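# Place small carton on raised block inside tape outline

## Task

Set the small carton down on top of the raised block so that no part of it extends beyond the blue tape outline, and have it stay there resting on its own rather than being held by the robot. Leave the large carton undisturbed where it started, since moving it lowers the result. Finish by releasing the carton and pulling the tool away from it.

## Robot and tools

Robot: one six-joint arm (waist, shoulder, elbow, forearm roll, wrist pitch, wrist roll) ending in a vacuum tool with four suction cups, each 36 mm across. The reference point of the tool is the cup point, the centre of the four cup rims when they are free. The cups point along the cup point's +z axis. In the cup point's own axes, cups sit at x = -35 and +35 mm; the pair at y = -70 mm belongs to channel a and the pair at y = +70 mm to channel b. The tool body reaches 148 mm to each side along its y axis, so mind that width near the cartons.

Frames: the scene frame has its origin on the table top below the arm base, +z up, +y to the left when facing along +x. Results report the cup point position in metres and its orientation as a quaternion (w, x, y, z) in this frame; the reported position can be a little off, more so at long reach. Motion commands, however, are offsets expressed in the cup point's own axes, not in the scene frame.

execute_actions(actions): actions is a list of actions; each action is a list of up to 15 rows, and each row is one 1/30 s control step. If fewer than 15 rows are given, the last row repeats to fill 15 steps. Every row holds exactly 8 numbers, each from -1 to 1, in this order: dx, dy, dz, rx, ry, rz, suction_a, suction_b. The first six are an offset of the cup point from where it measured at the start of that action (for the first action of a call, from the pose last reported), in the cup point's axes; every row is relative to that same start, not to the row before. Scale: 1.0 equals 0.6 m for dx, dy, dz and 180 degrees for the rotation vector rx, ry, rz. The last two numbers set vacuum for channels a and b: 1 is full vacuum (about 75 kPa below ambient), fractions ask for part of it, 0.01 or less switches the channel off; each channel keeps its setting until changed. An empty list returns state and images without moving. Each step the command is clipped to within 70 mm and 16 degrees of the measured pose, so large offsets need several actions. Result lines include step readings of position, with HELD where a step was restrained.

move(target, speed, blocking): target is one row of 8 numbers laid out as above; the first six are an offset from the pose in the most recent result that reported one, in cup point axes, same scale; the last two are vacuum settings sent at the start. The tool travels a straight path to that pose over 0.5 to 10 s (longer paths stop early). speed is path top speed in m/s, 0.002 to 0.5, default 0.25; rotation is capped at twice that in rad/s. The path ignores obstacles and the tool may lag, deviate or overshoot speed, especially with the arm near straight. blocking=false returns after 0.5 s while motion continues; then use wait or stop before any new actions or moves. The result adds a move: line with the outcome (done, off_target, moving, held, fault) and active limits: paced means the sent pose was clipped, held means a check blocked some steps (afterwards motion can surge). Distance to target is also given.

wait(seconds): 0 to 10 s; the arm keeps its last command and a running move continues; returns early if the move ends. stop(): brakes a running move; it needs stopping distance, and vacuum is unaffected. zoom_image(camera, region): camera is cam_high or cam_wrist (both 672x504); region is [x0, y0, x1, y1] pixels from the top-left, at most 504 by 504. finished_scene(scene): pass the current scene number once the goal is met and stable; it cannot be reversed.

Readings: suction_measured_a and suction_measured_b show vacuum reached per channel; near 0 means no seal. A sealed airtight grip reads up to 0.17 below the command (0.27 with both on); leaks lower it. part_present_a/b turn 1 at 0.54 and back to 0 below 0.49. Flange force is the estimated external force on the tool, noisy, and includes carried weight. A 'pose unreachable' line means the clearance check altered or blocked the command. 'Hand target' is where the controller is currently heading.

Gripping: press both cups of a channel flat on a smooth face of the carton, away from edges, seams and holes. If one cup of an active channel is open to air, the shared pump loses vacuum on the other channel too, so switch off a channel that is not sealed. Cups compress under vacuum, so the part rides up to about 12 mm closer. To release, rest the carton on the block, turn both channels off, then lift more than 15 mm. If a cup seals to the table, switch that channel off.

Avoid: hitting anything firm or commanding targets past contact, since the stiff arm faults at joint load limits (144 N m for the first three joints, 36 N m for the wrist joints) or at 150 N external force, freezing for 10 s. Move slowly near contact. Do not drop, slam or knock anything off the table, do not disturb the large carton, and expect occasional small pushes on loose objects. Watch for MOTOR HOT warnings while holding loads.

Each tool is called after "Emit:" in YAML: its name, and indented under it one key for each argument.

## Session

Emit:
execute_actions:
  actions: []

Scene clock: 0.00 s.
end_effector_position=(+0.5016, +0.0032, +0.4182) suction_measured_a=0.00 part_present_a=0 suction_measured_b=0.00 part_present_b=0 end_effector_quat_wxyz=(-0.003, +0.705, +0.709, -0.003)
Joint positions: [ 0.265  0.134  0.193 -0.003 -1.632 -1.831]
Joint velocities: [-0.     0.001 -0.    -0.001  0.     0.001]
Flange force (N, the push that the arm receives, along the end effector's own x y z axes): no reading
Hand target: +0.502, +0.003, +0.418; -0.003, +0.705, +0.709, -0.003

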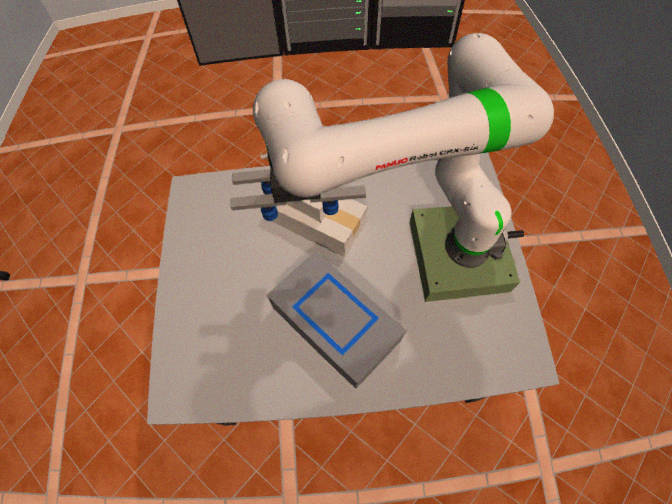

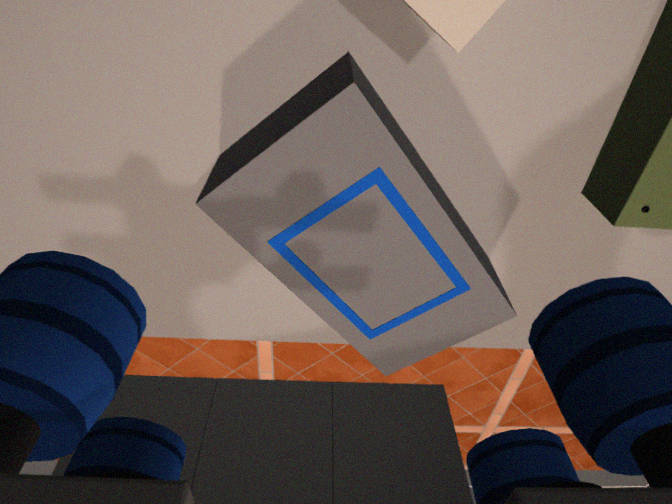

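Emit:
move:
  target: [-0.45,0,-0.15,0,0,0,0,0]
  speed: 0.4

Scene clock: 7.33 s.
end_effector_position=(+0.5035, -0.2669, +0.5088) suction_measured_a=0.00 part_present_a=0 suction_measured_b=0.00 part_present_b=0 end_effector_quat_wxyz=(-0.003, +0.705, +0.710, -0.002)
Joint positions: [-0.263  0.369  0.697 -0.003 -1.902 -1.303]
Joint velocities: [-0.001  0.001  0.002 -0.001 -0.002 -0.   ]
Flange force (N, the push that the arm receives, along the end effector's own x y z axes): [-5.1 16.7 -11.2]
Hand target: +0.503, -0.267, +0.509; -0.003, +0.705, +0.709, -0.002
Off the commanded pose: 0.001 m, 0 deg.
move: done

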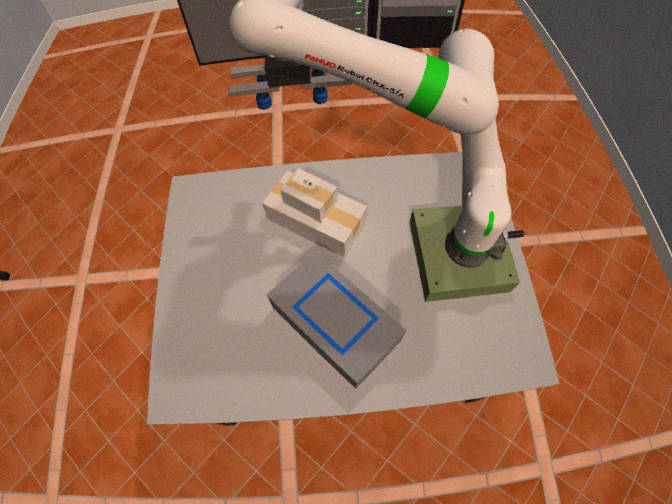

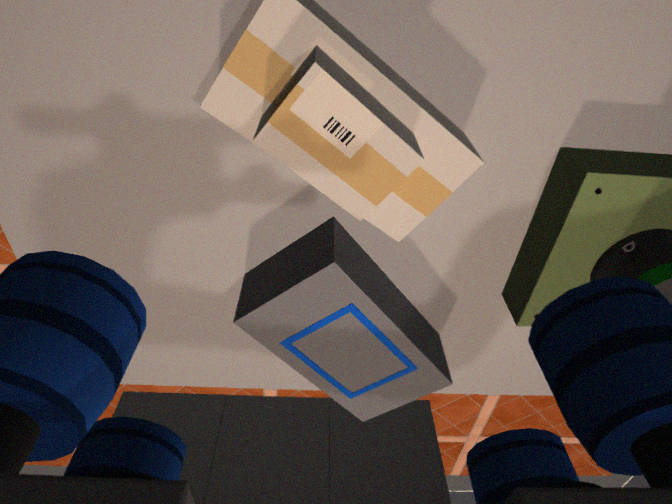

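Emit:
zoom_image:
  camera: "cam_wrist"
  region: [190,0,510,240]

Emit:
move:
  target: [-0.05,0,0.25,0,0,0,0,0]
  speed: 0.4

Region (190, 0, 510, 240) of cam_wrist's 672x504 image, scaled by 1.575, with more detail than that image has; it fills the top 378 rows of this view, and the rest is white.

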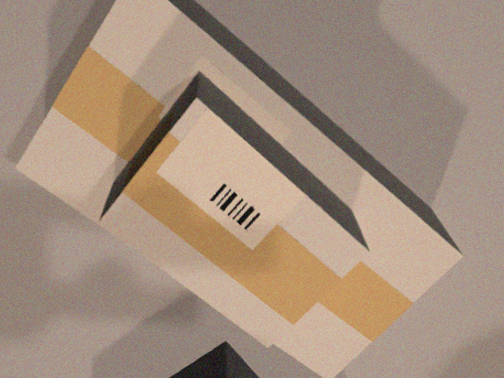

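Scene clock: 24.13 s.
end_effector_position=(+0.5024, -0.2972, +0.3589) suction_measured_a=0.00 part_present_a=0 suction_measured_b=0.00 part_present_b=0 end_effector_quat_wxyz=(-0.003, +0.705, +0.709, -0.002)
Joint positions: [-0.314  0.348  0.315 -0.003 -1.541 -1.252]
Joint velocities: [ 0.     0.001 -0.001 -0.    -0.001  0.   ]
Flange force (N, the push that the arm receives, along the end effector's own x y z axes): [-2.0 8.1 -3.3]
Hand target: +0.502, -0.297, +0.359; -0.003, +0.705, +0.709, -0.002
Off the commanded pose: 0.000 m, 0 deg.
move: done

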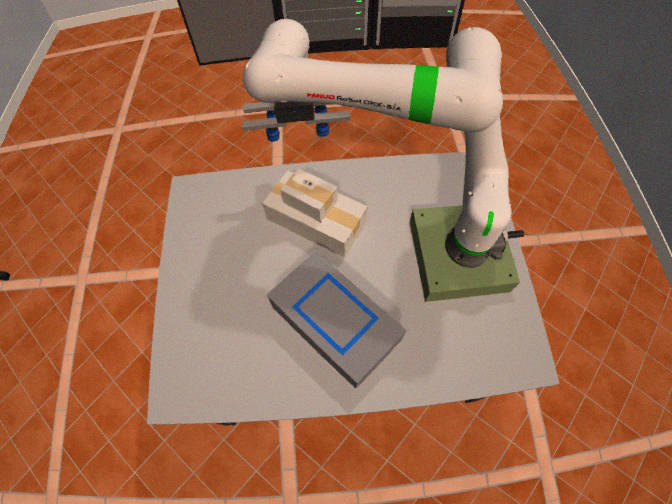

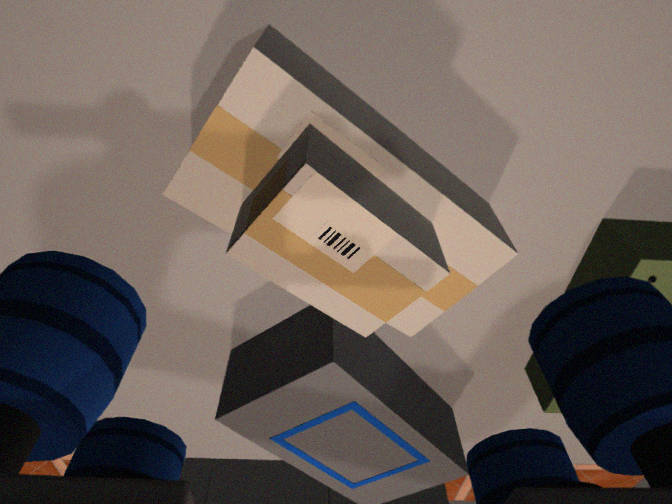

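Emit:
move:
  target: [0.277,0.045,0.2,0,0,-0.3,0,0]
  speed: 0.4

Scene clock: 32.63 s.
end_effector_position=(+0.5278, -0.1312, +0.2385) suction_measured_a=0.00 part_present_a=0 suction_measured_b=0.00 part_present_b=0 end_effector_quat_wxyz=(-0.004, +0.307, +0.952, -0.001)
Joint positions: [-0.006  0.303 -0.029 -0.003 -1.242 -0.618]
Joint velocities: [ 0.001  0.001 -0.001 -0.001  0.001  0.   ]
Flange force (N, the push that the arm receives, along the end effector's own x y z axes): [-8.6 6.6 -2.4]
Hand target: +0.528, -0.131, +0.238; -0.004, +0.307, +0.952, -0.001
Off the commanded pose: 0.001 m, 0 deg.
move: done

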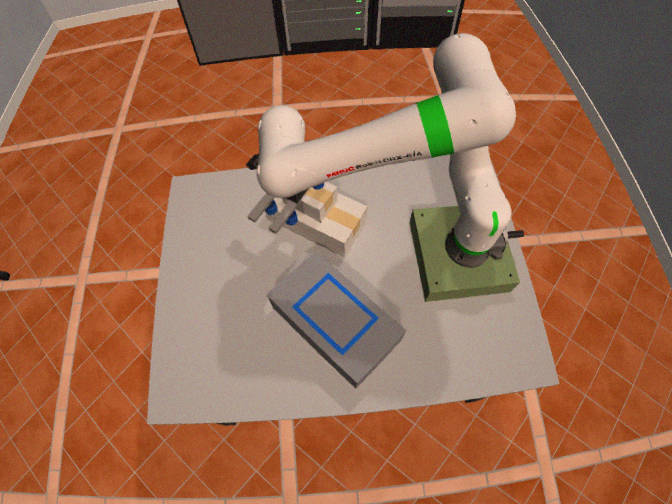

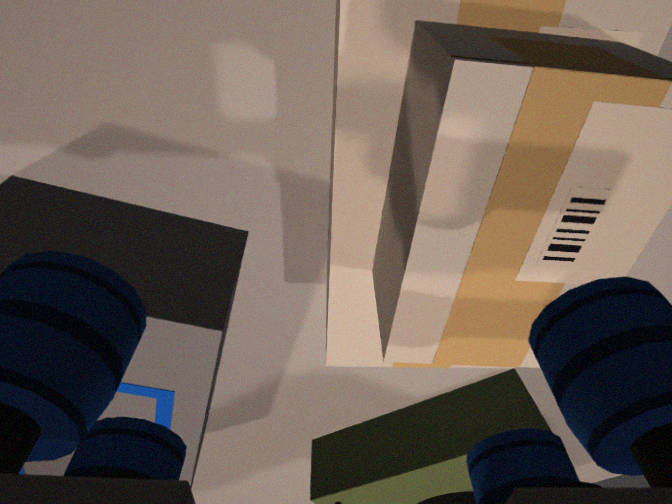

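Emit:
move:
  target: [0,-0.023,0.09,0,0,0,0,0]

Emit:
move:
  target: [0,0,0.028,0,0,0,1,0]
  speed: 0.03

Scene clock: 37.10 s.
end_effector_position=(+0.5194, -0.1426, +0.1846) suction_measured_a=0.00 part_present_a=0 suction_measured_b=0.00 part_present_b=0 end_effector_quat_wxyz=(-0.003, +0.307, +0.952, -0.001)
Joint positions: [-0.027  0.342 -0.114 -0.003 -1.119 -0.597]
Joint velocities: [-0.     0.001 -0.     0.001  0.    -0.   ]
Flange force (N, the push that the arm receives, along the end effector's own x y z axes): [-6.8 5.3 -0.6]
Hand target: +0.519, -0.143, +0.185; -0.003, +0.307, +0.952, -0.001
Off the commanded pose: 0.000 m, 0 deg.
move: done

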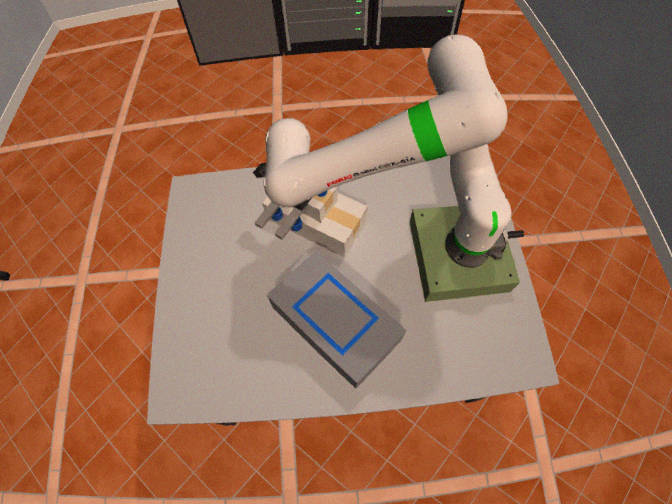

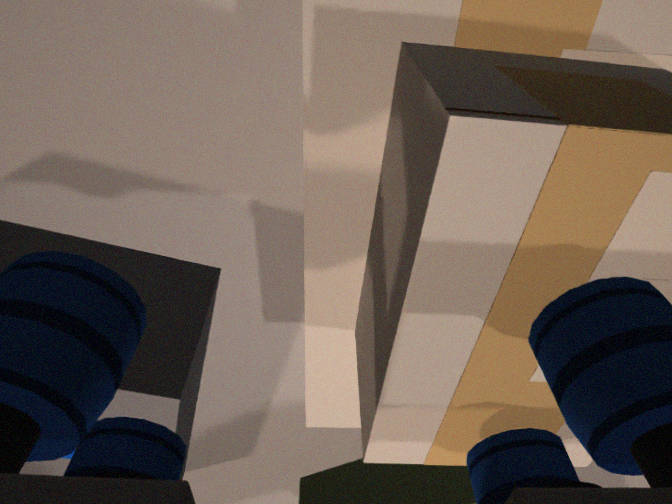

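Scene clock: 37.93 s.
end_effector_position=(+0.5192, -0.1426, +0.1678) suction_measured_a=0.90 part_present_a=1 suction_measured_b=0.00 part_present_b=0 end_effector_quat_wxyz=(-0.003, +0.307, +0.952, -0.001)
Joint positions: [-0.027  0.36  -0.132 -0.003 -1.082 -0.596]
Joint velocities: [ 0.    -0.    -0.     0.001 -0.     0.   ]
Flange force (N, the push that the arm receives, along the end effector's own x y z axes): [-5.7 5.4 3.3]
Hand target: +0.519, -0.143, +0.168; -0.003, +0.307, +0.952, -0.001
Off the commanded pose: 0.000 m, 0 deg.
move: done

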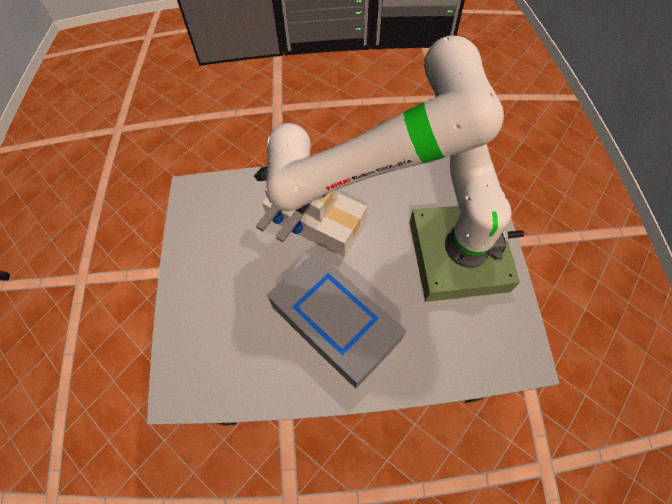

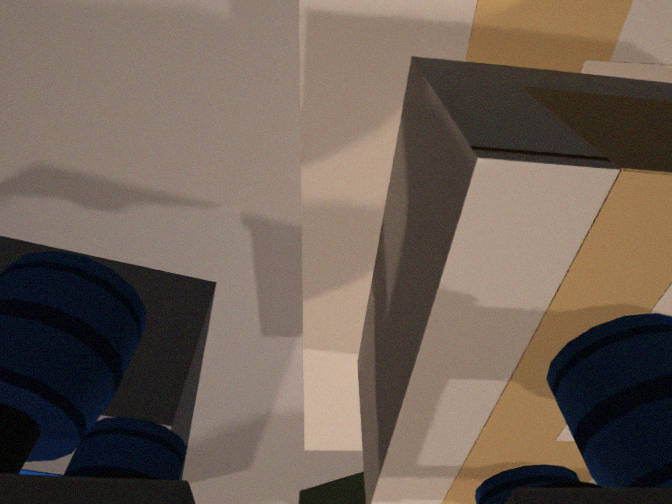

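Emit:
move:
  target: [0,0,-0.19,0,0,0,1,0]
  speed: 0.15

Emit:
move:
  target: [0.407,0.495,0,0,0,0.072,1,0]

Scene clock: 42.73 s.
end_effector_position=(+0.5201, -0.1423, +0.2818) suction_measured_a=1.00 part_present_a=1 suction_measured_b=0.00 part_present_b=0 end_effector_quat_wxyz=(-0.003, +0.306, +0.952, -0.001)
Joint positions: [-0.027  0.261  0.023 -0.003 -1.335 -0.596]
Joint velocities: [ 0.     0.     0.001 -0.002 -0.     0.   ]
Flange force (N, the push that the arm receives, along the end effector's own x y z axes): [-7.5 5.8 -0.3]
Hand target: +0.520, -0.142, +0.282; -0.003, +0.307, +0.952, -0.001
Off the commanded pose: 0.000 m, 0 deg.
move: done

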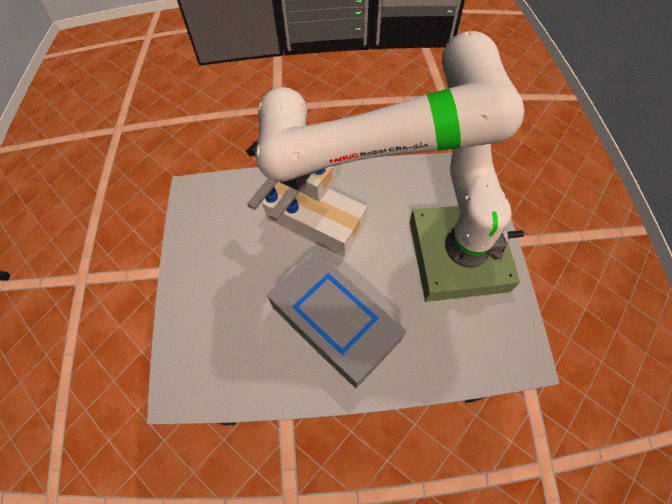

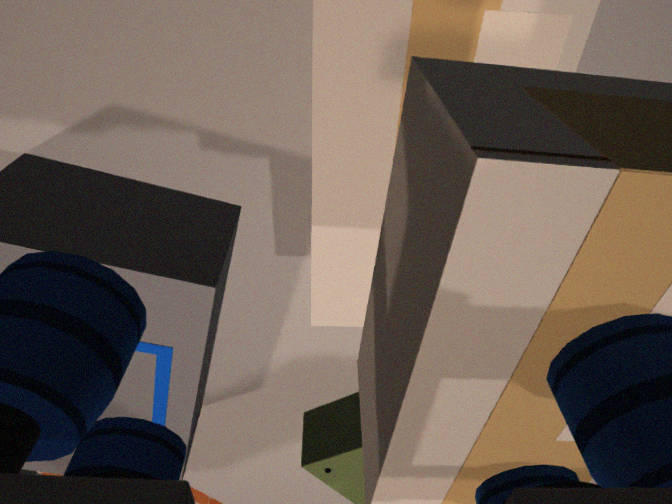

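Scene clock: 44.70 s.
end_effector_position=(+0.4955, +0.2412, +0.2807) suction_measured_a=1.00 part_present_a=1 suction_measured_b=0.00 part_present_b=0 end_effector_quat_wxyz=(-0.003, +0.412, +0.911, -0.003)
Joint positions: [ 0.689  0.29   0.059 -0.002 -1.343 -1.539]
Joint velocities: [ 0.001  0.002  0.     0.001  0.    -0.001]
Flange force (N, the push that the arm receives, along the end effector's own x y z axes): [1.3 9.5 -0.6]
Hand target: +0.496, +0.241, +0.281; -0.003, +0.412, +0.911, -0.003
Off the commanded pose: 0.001 m, 0 deg.
move: done

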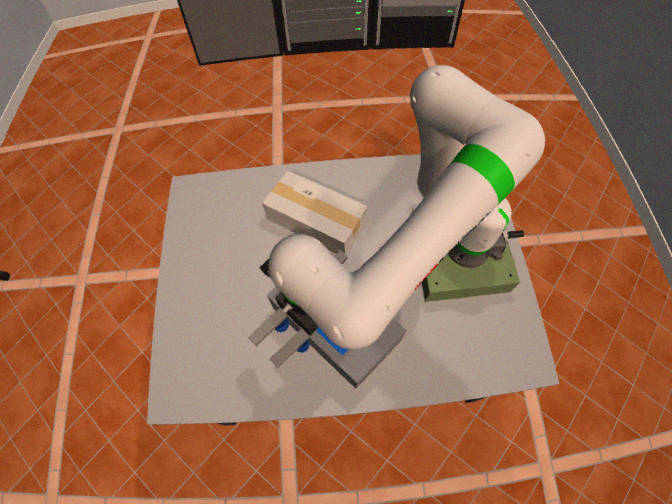

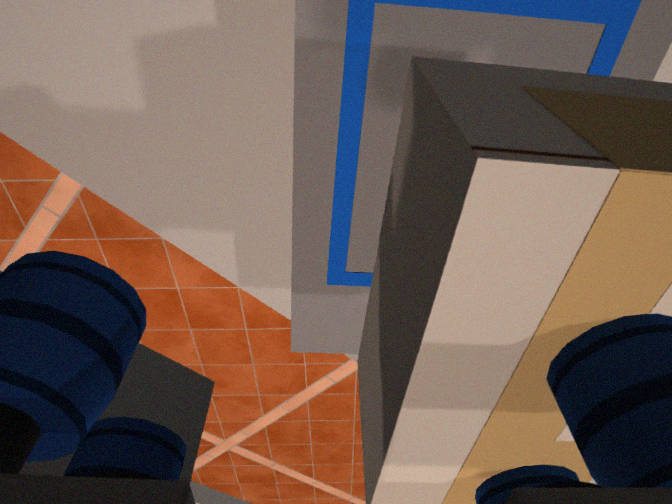

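Emit:
move:
  target: [0.006,0,0.115,0,0,0,1,0]
  speed: 0.1

Scene clock: 49.47 s.
end_effector_position=(+0.4927, +0.2436, +0.2118) suction_measured_a=1.00 part_present_a=1 suction_measured_b=0.00 part_present_b=0 end_effector_quat_wxyz=(-0.003, +0.412, +0.911, -0.003)
Joint positions: [ 0.696  0.338 -0.047 -0.003 -1.189 -1.546]
Joint velocities: [ 0.     0.    -0.001 -0.    -0.001 -0.   ]
Flange force (N, the push that the arm receives, along the end effector's own x y z axes): [1.0 7.6 2.8]
Hand target: +0.493, +0.244, +0.212; -0.003, +0.412, +0.911, -0.003
Off the commanded pose: 0.000 m, 0 deg.
move: done

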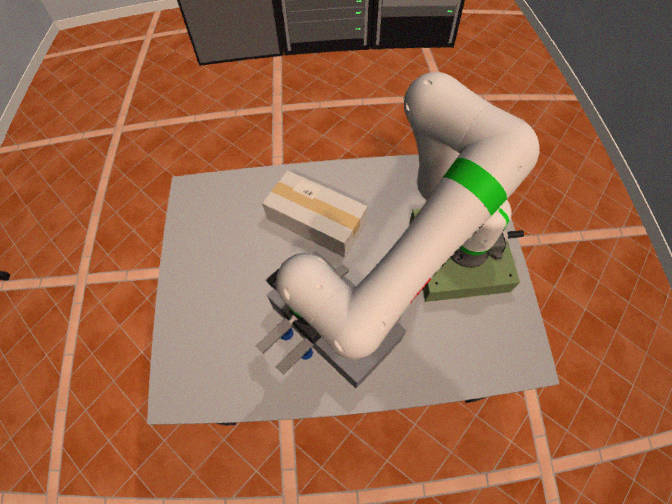

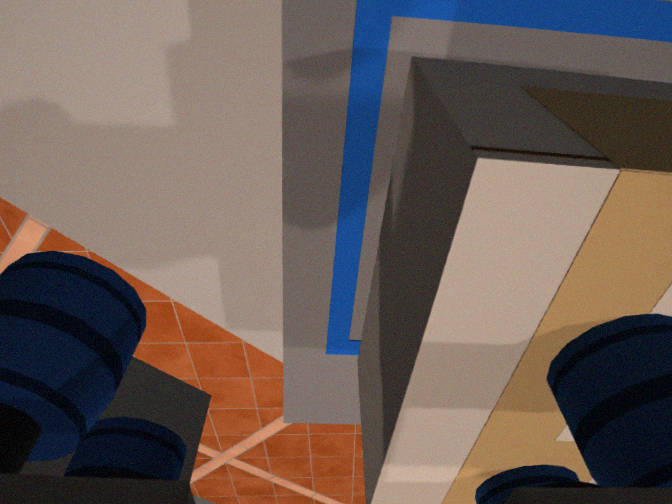

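Emit:
move:
  target: [-0.008,0,0.021,0,0,0,1,0]
  speed: 0.03

Scene clock: 52.70 s.
end_effector_position=(+0.4958, +0.2399, +0.1992) suction_measured_a=1.00 part_present_a=1 suction_measured_b=0.00 part_present_b=0 end_effector_quat_wxyz=(-0.003, +0.412, +0.911, -0.003)
Joint positions: [ 0.687  0.353 -0.058 -0.003 -1.163 -1.537]
Joint velocities: [-0.     0.     0.    -0.    -0.001  0.   ]
Flange force (N, the push that the arm receives, along the end effector's own x y z axes): [1.0 6.6 1.4]
Hand target: +0.496, +0.240, +0.199; -0.003, +0.412, +0.911, -0.003
Off the commanded pose: 0.000 m, 0 deg.
move: done

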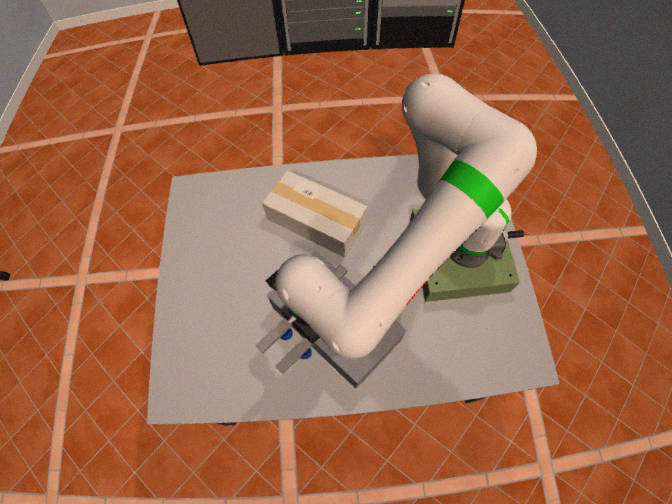

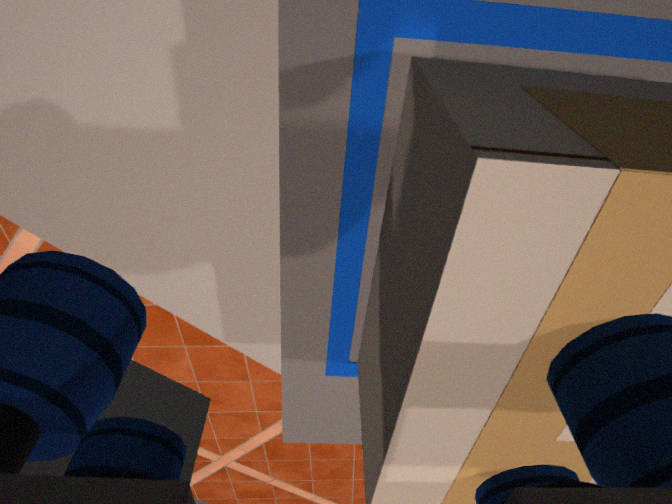

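Emit:
move:
  target: [0,0,0.01,0,0,0,1,0]
  speed: 0.02

Scene clock: 54.50 s.
end_effector_position=(+0.4957, +0.2399, +0.1932) suction_measured_a=1.00 part_present_a=1 suction_measured_b=0.00 part_present_b=0 end_effector_quat_wxyz=(-0.003, +0.412, +0.911, -0.003)
Joint positions: [ 0.687  0.359 -0.066 -0.003 -1.15  -1.537]
Joint velocities: [-0.     0.     0.     0.001 -0.    -0.   ]
Flange force (N, the push that the arm receives, along the end effector's own x y z axes): [0.9 8.4 1.9]
Hand target: +0.496, +0.240, +0.193; -0.003, +0.412, +0.911, -0.003
Off the commanded pose: 0.000 m, 0 deg.
move: done

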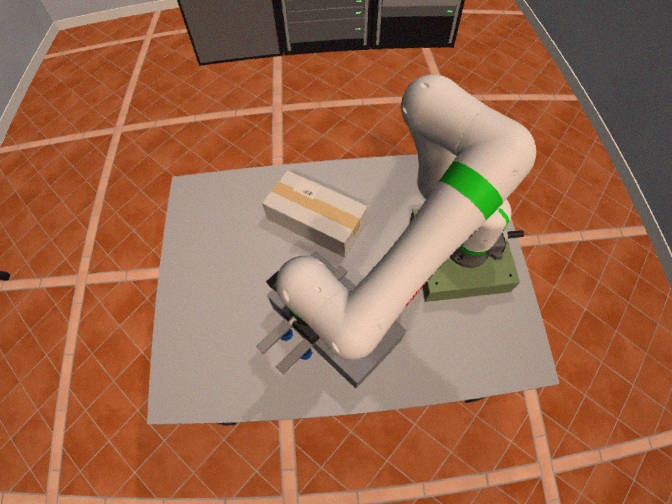

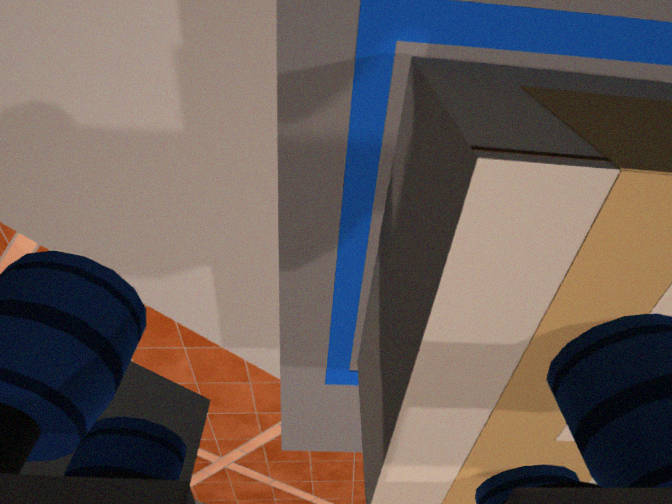

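Emit:
move:
  target: [0,0,0.007,0,0,0,1,0]
  speed: 0.02

Scene clock: 56.83 s.
end_effector_position=(+0.4957, +0.2398, +0.1890) suction_measured_a=1.00 part_present_a=1 suction_measured_b=0.00 part_present_b=0 end_effector_quat_wxyz=(-0.003, +0.412, +0.911, -0.003)
Joint positions: [ 0.687  0.363 -0.071 -0.003 -1.14  -1.537]
Joint velocities: [-0.    -0.001  0.     0.001  0.002  0.   ]
Flange force (N, the push that the arm receives, along the end effector's own x y z axes): [0.0 8.6 1.8]
Hand target: +0.496, +0.240, +0.189; -0.003, +0.412, +0.911, -0.003
Off the commanded pose: 0.000 m, 0 deg.
move: done

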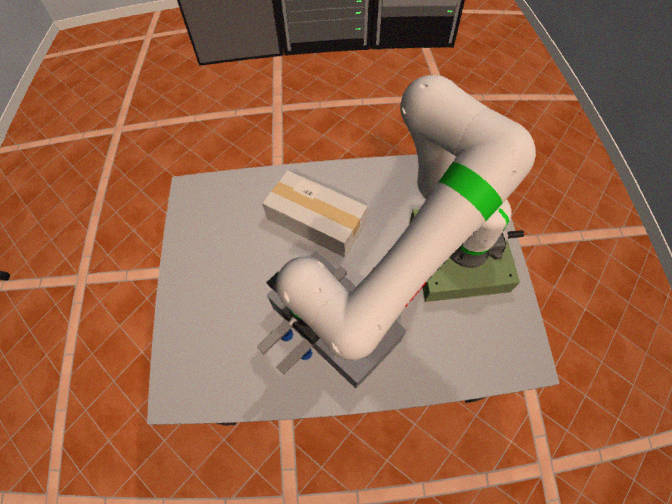

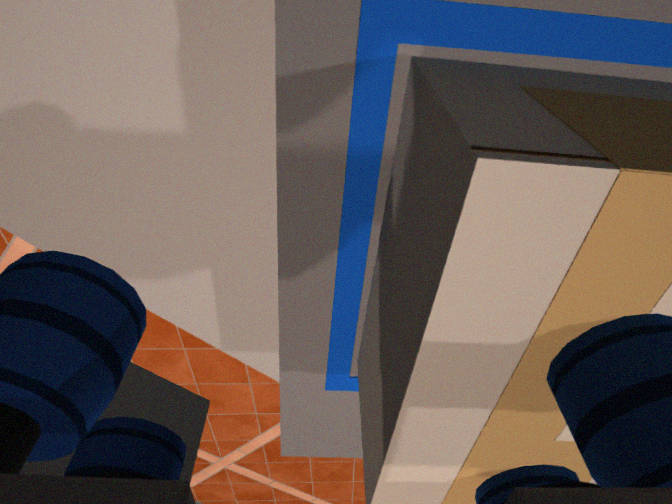

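Emit:
move:
  target: [0,0,0.006,0,0,0,1,0]
  speed: 0.02

Scene clock: 59.23 s.
end_effector_position=(+0.4957, +0.2398, +0.1854) suction_measured_a=1.00 part_present_a=1 suction_measured_b=0.00 part_present_b=0 end_effector_quat_wxyz=(-0.003, +0.412, +0.911, -0.003)
Joint positions: [ 0.687  0.367 -0.075 -0.003 -1.133 -1.537]
Joint velocities: [ 0.     0.001 -0.001  0.001  0.001 -0.   ]
Flange force (N, the push that the arm receives, along the end effector's own x y z axes): [0.8 8.4 2.9]
Hand target: +0.496, +0.240, +0.185; -0.003, +0.412, +0.911, -0.003
Off the commanded pose: 0.000 m, 0 deg.
move: done

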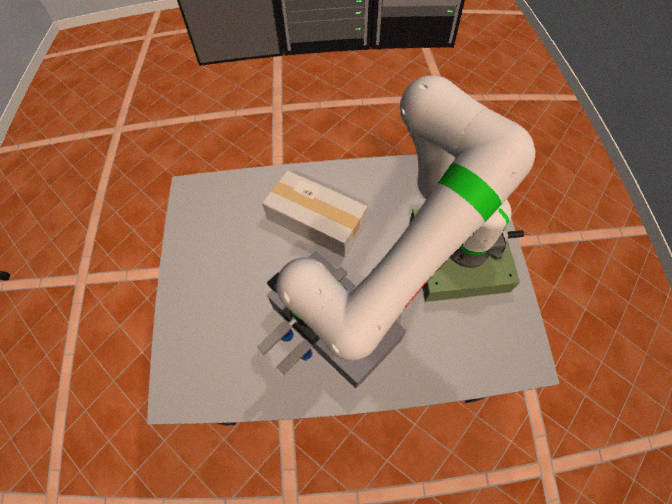

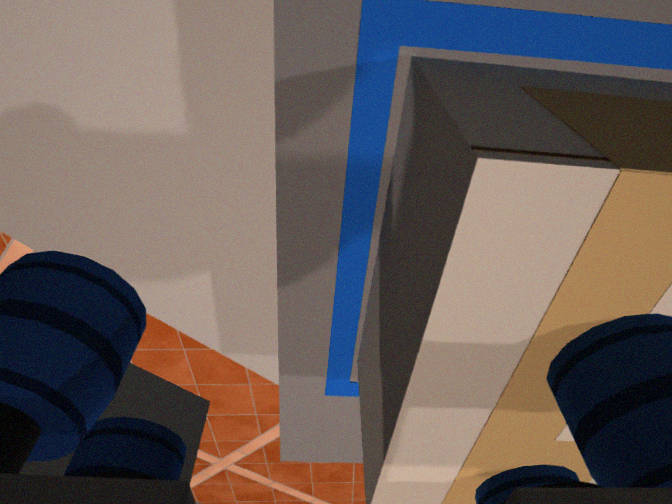

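Emit:
move:
  target: [0,0,0.006,0,0,0,1,0]
  speed: 0.02

Scene clock: 61.47 s.
end_effector_position=(+0.4957, +0.2398, +0.1818) suction_measured_a=1.00 part_present_a=1 suction_measured_b=0.00 part_present_b=0 end_effector_quat_wxyz=(-0.003, +0.412, +0.911, -0.003)
Joint positions: [ 0.687  0.371 -0.079 -0.003 -1.125 -1.537]
Joint velocities: [-0.     0.001 -0.     0.002  0.002  0.   ]
Flange force (N, the push that the arm receives, along the end effector's own x y z axes): [1.0 6.2 -2.2]
Hand target: +0.496, +0.240, +0.182; -0.003, +0.412, +0.911, -0.003
Off the commanded pose: 0.000 m, 0 deg.
move: done

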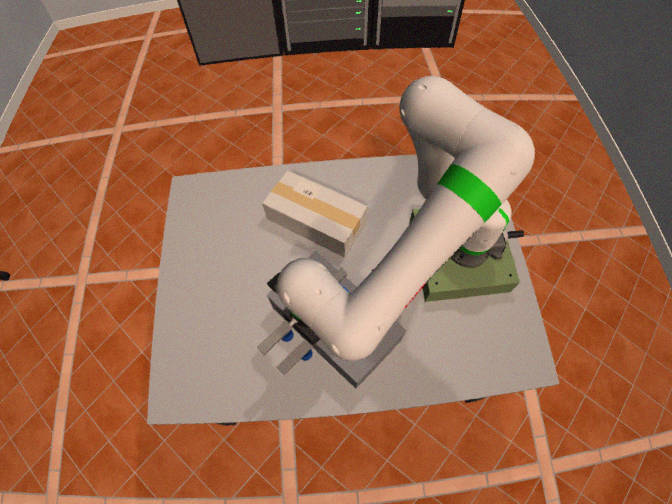

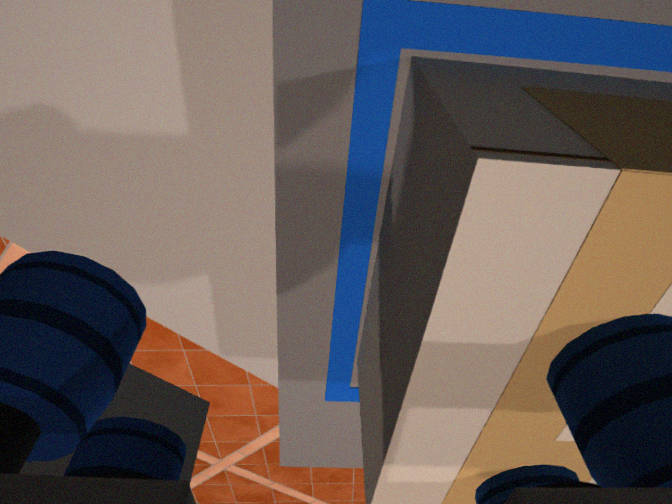

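Contact. Release.

Emit:
execute_actions:
  actions:
    - [[0,0,0,0,0,0,0,0]]

Emit:
move:
  target: [-0.1,0,-0.3,0,0,0,0,0]

Scene clock: 63.37 s.
end_effector_position=(+0.4957, +0.2398, +0.1818) suction_measured_a=0.00 part_present_a=0 suction_measured_b=0.00 part_present_b=0 end_effector_quat_wxyz=(-0.003, +0.412, +0.911, -0.003)
Joint positions: [ 0.687  0.371 -0.079 -0.003 -1.125 -1.537]
Joint velocities: [ 0.    -0.002  0.    -0.    -0.     0.001]
Flange force (N, the push that the arm receives, along the end effector's own x y z axes): [1.7 6.7 -33.2]
Hand target: +0.496, +0.240, +0.182; -0.003, +0.412, +0.911, -0.003
Off the commanded pose: 0.000 m, 0 deg.
Step readings (end_effector_position):
0: (+0.4957, +0.2398, +0.1818)
1: (+0.4957, +0.2398, +0.1818)
2: (+0.4957, +0.2398, +0.1818)
4: (+0.4957, +0.2398, +0.1818)
8: (+0.4957, +0.2398, +0.1818)
15: end_effector_position above

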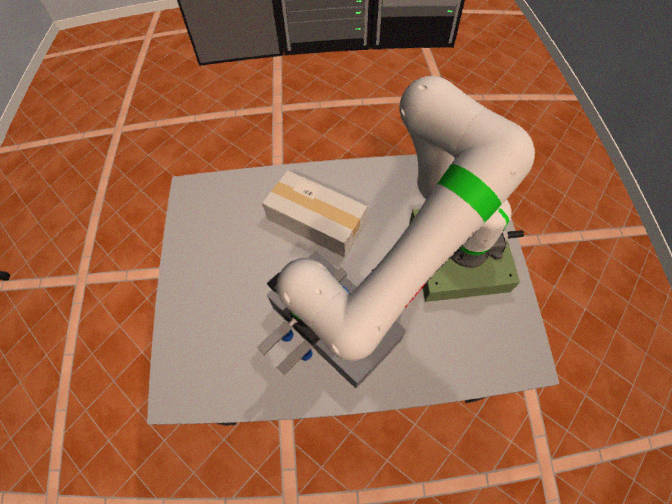

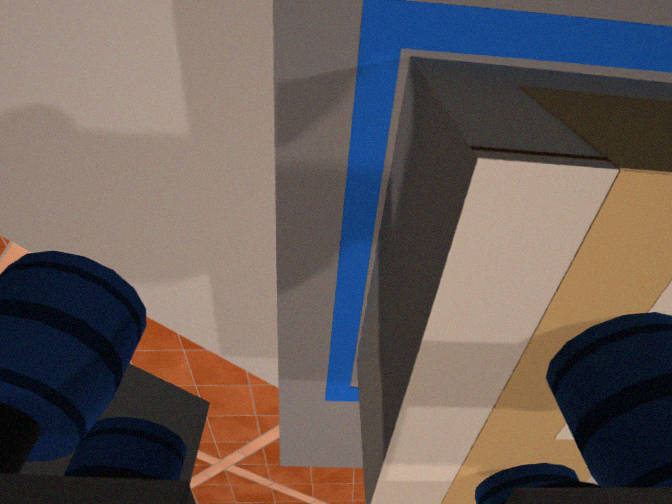

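Scene clock: 64.53 s.
end_effector_position=(+0.5364, +0.1957, +0.3617) suction_measured_a=0.00 part_present_a=0 suction_measured_b=0.00 part_present_b=0 end_effector_quat_wxyz=(-0.003, +0.412, +0.911, -0.003)
Joint positions: [ 0.577  0.312  0.278 -0.003 -1.54  -1.427]
Joint velocities: [-0.     0.     0.002 -0.001 -0.001  0.001]
Flange force (N, the push that the arm receives, along the end effector's own x y z axes): [-1.8 10.6 -5.5]
Hand target: +0.536, +0.196, +0.362; -0.003, +0.412, +0.911, -0.003
Off the commanded pose: 0.001 m, 0 deg.
move: done

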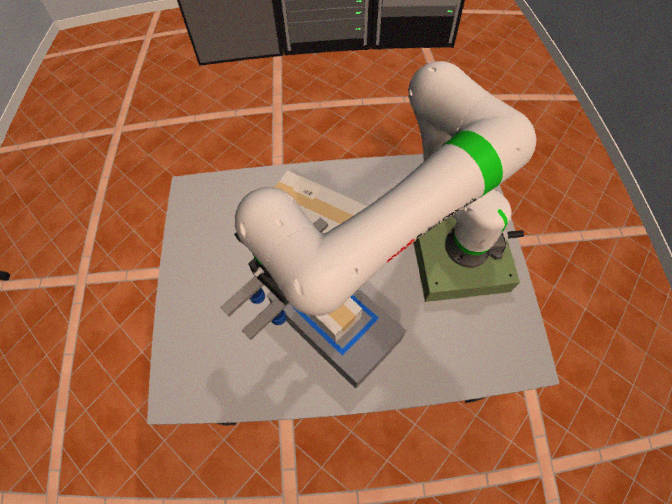

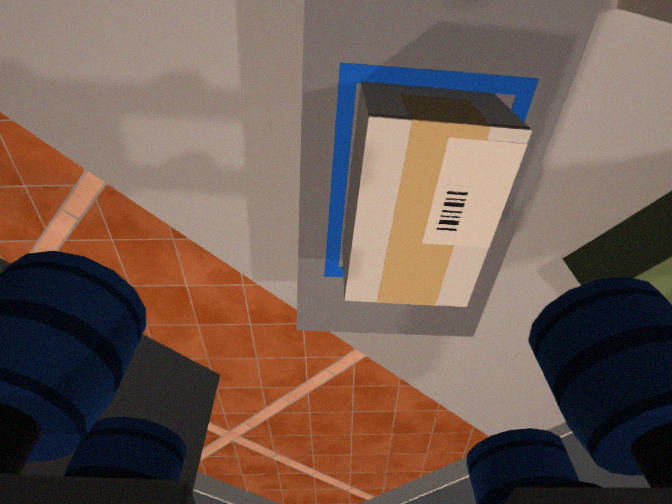

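Emit:
finished_scene:
  scene: 1

The scene is finished: the task was done.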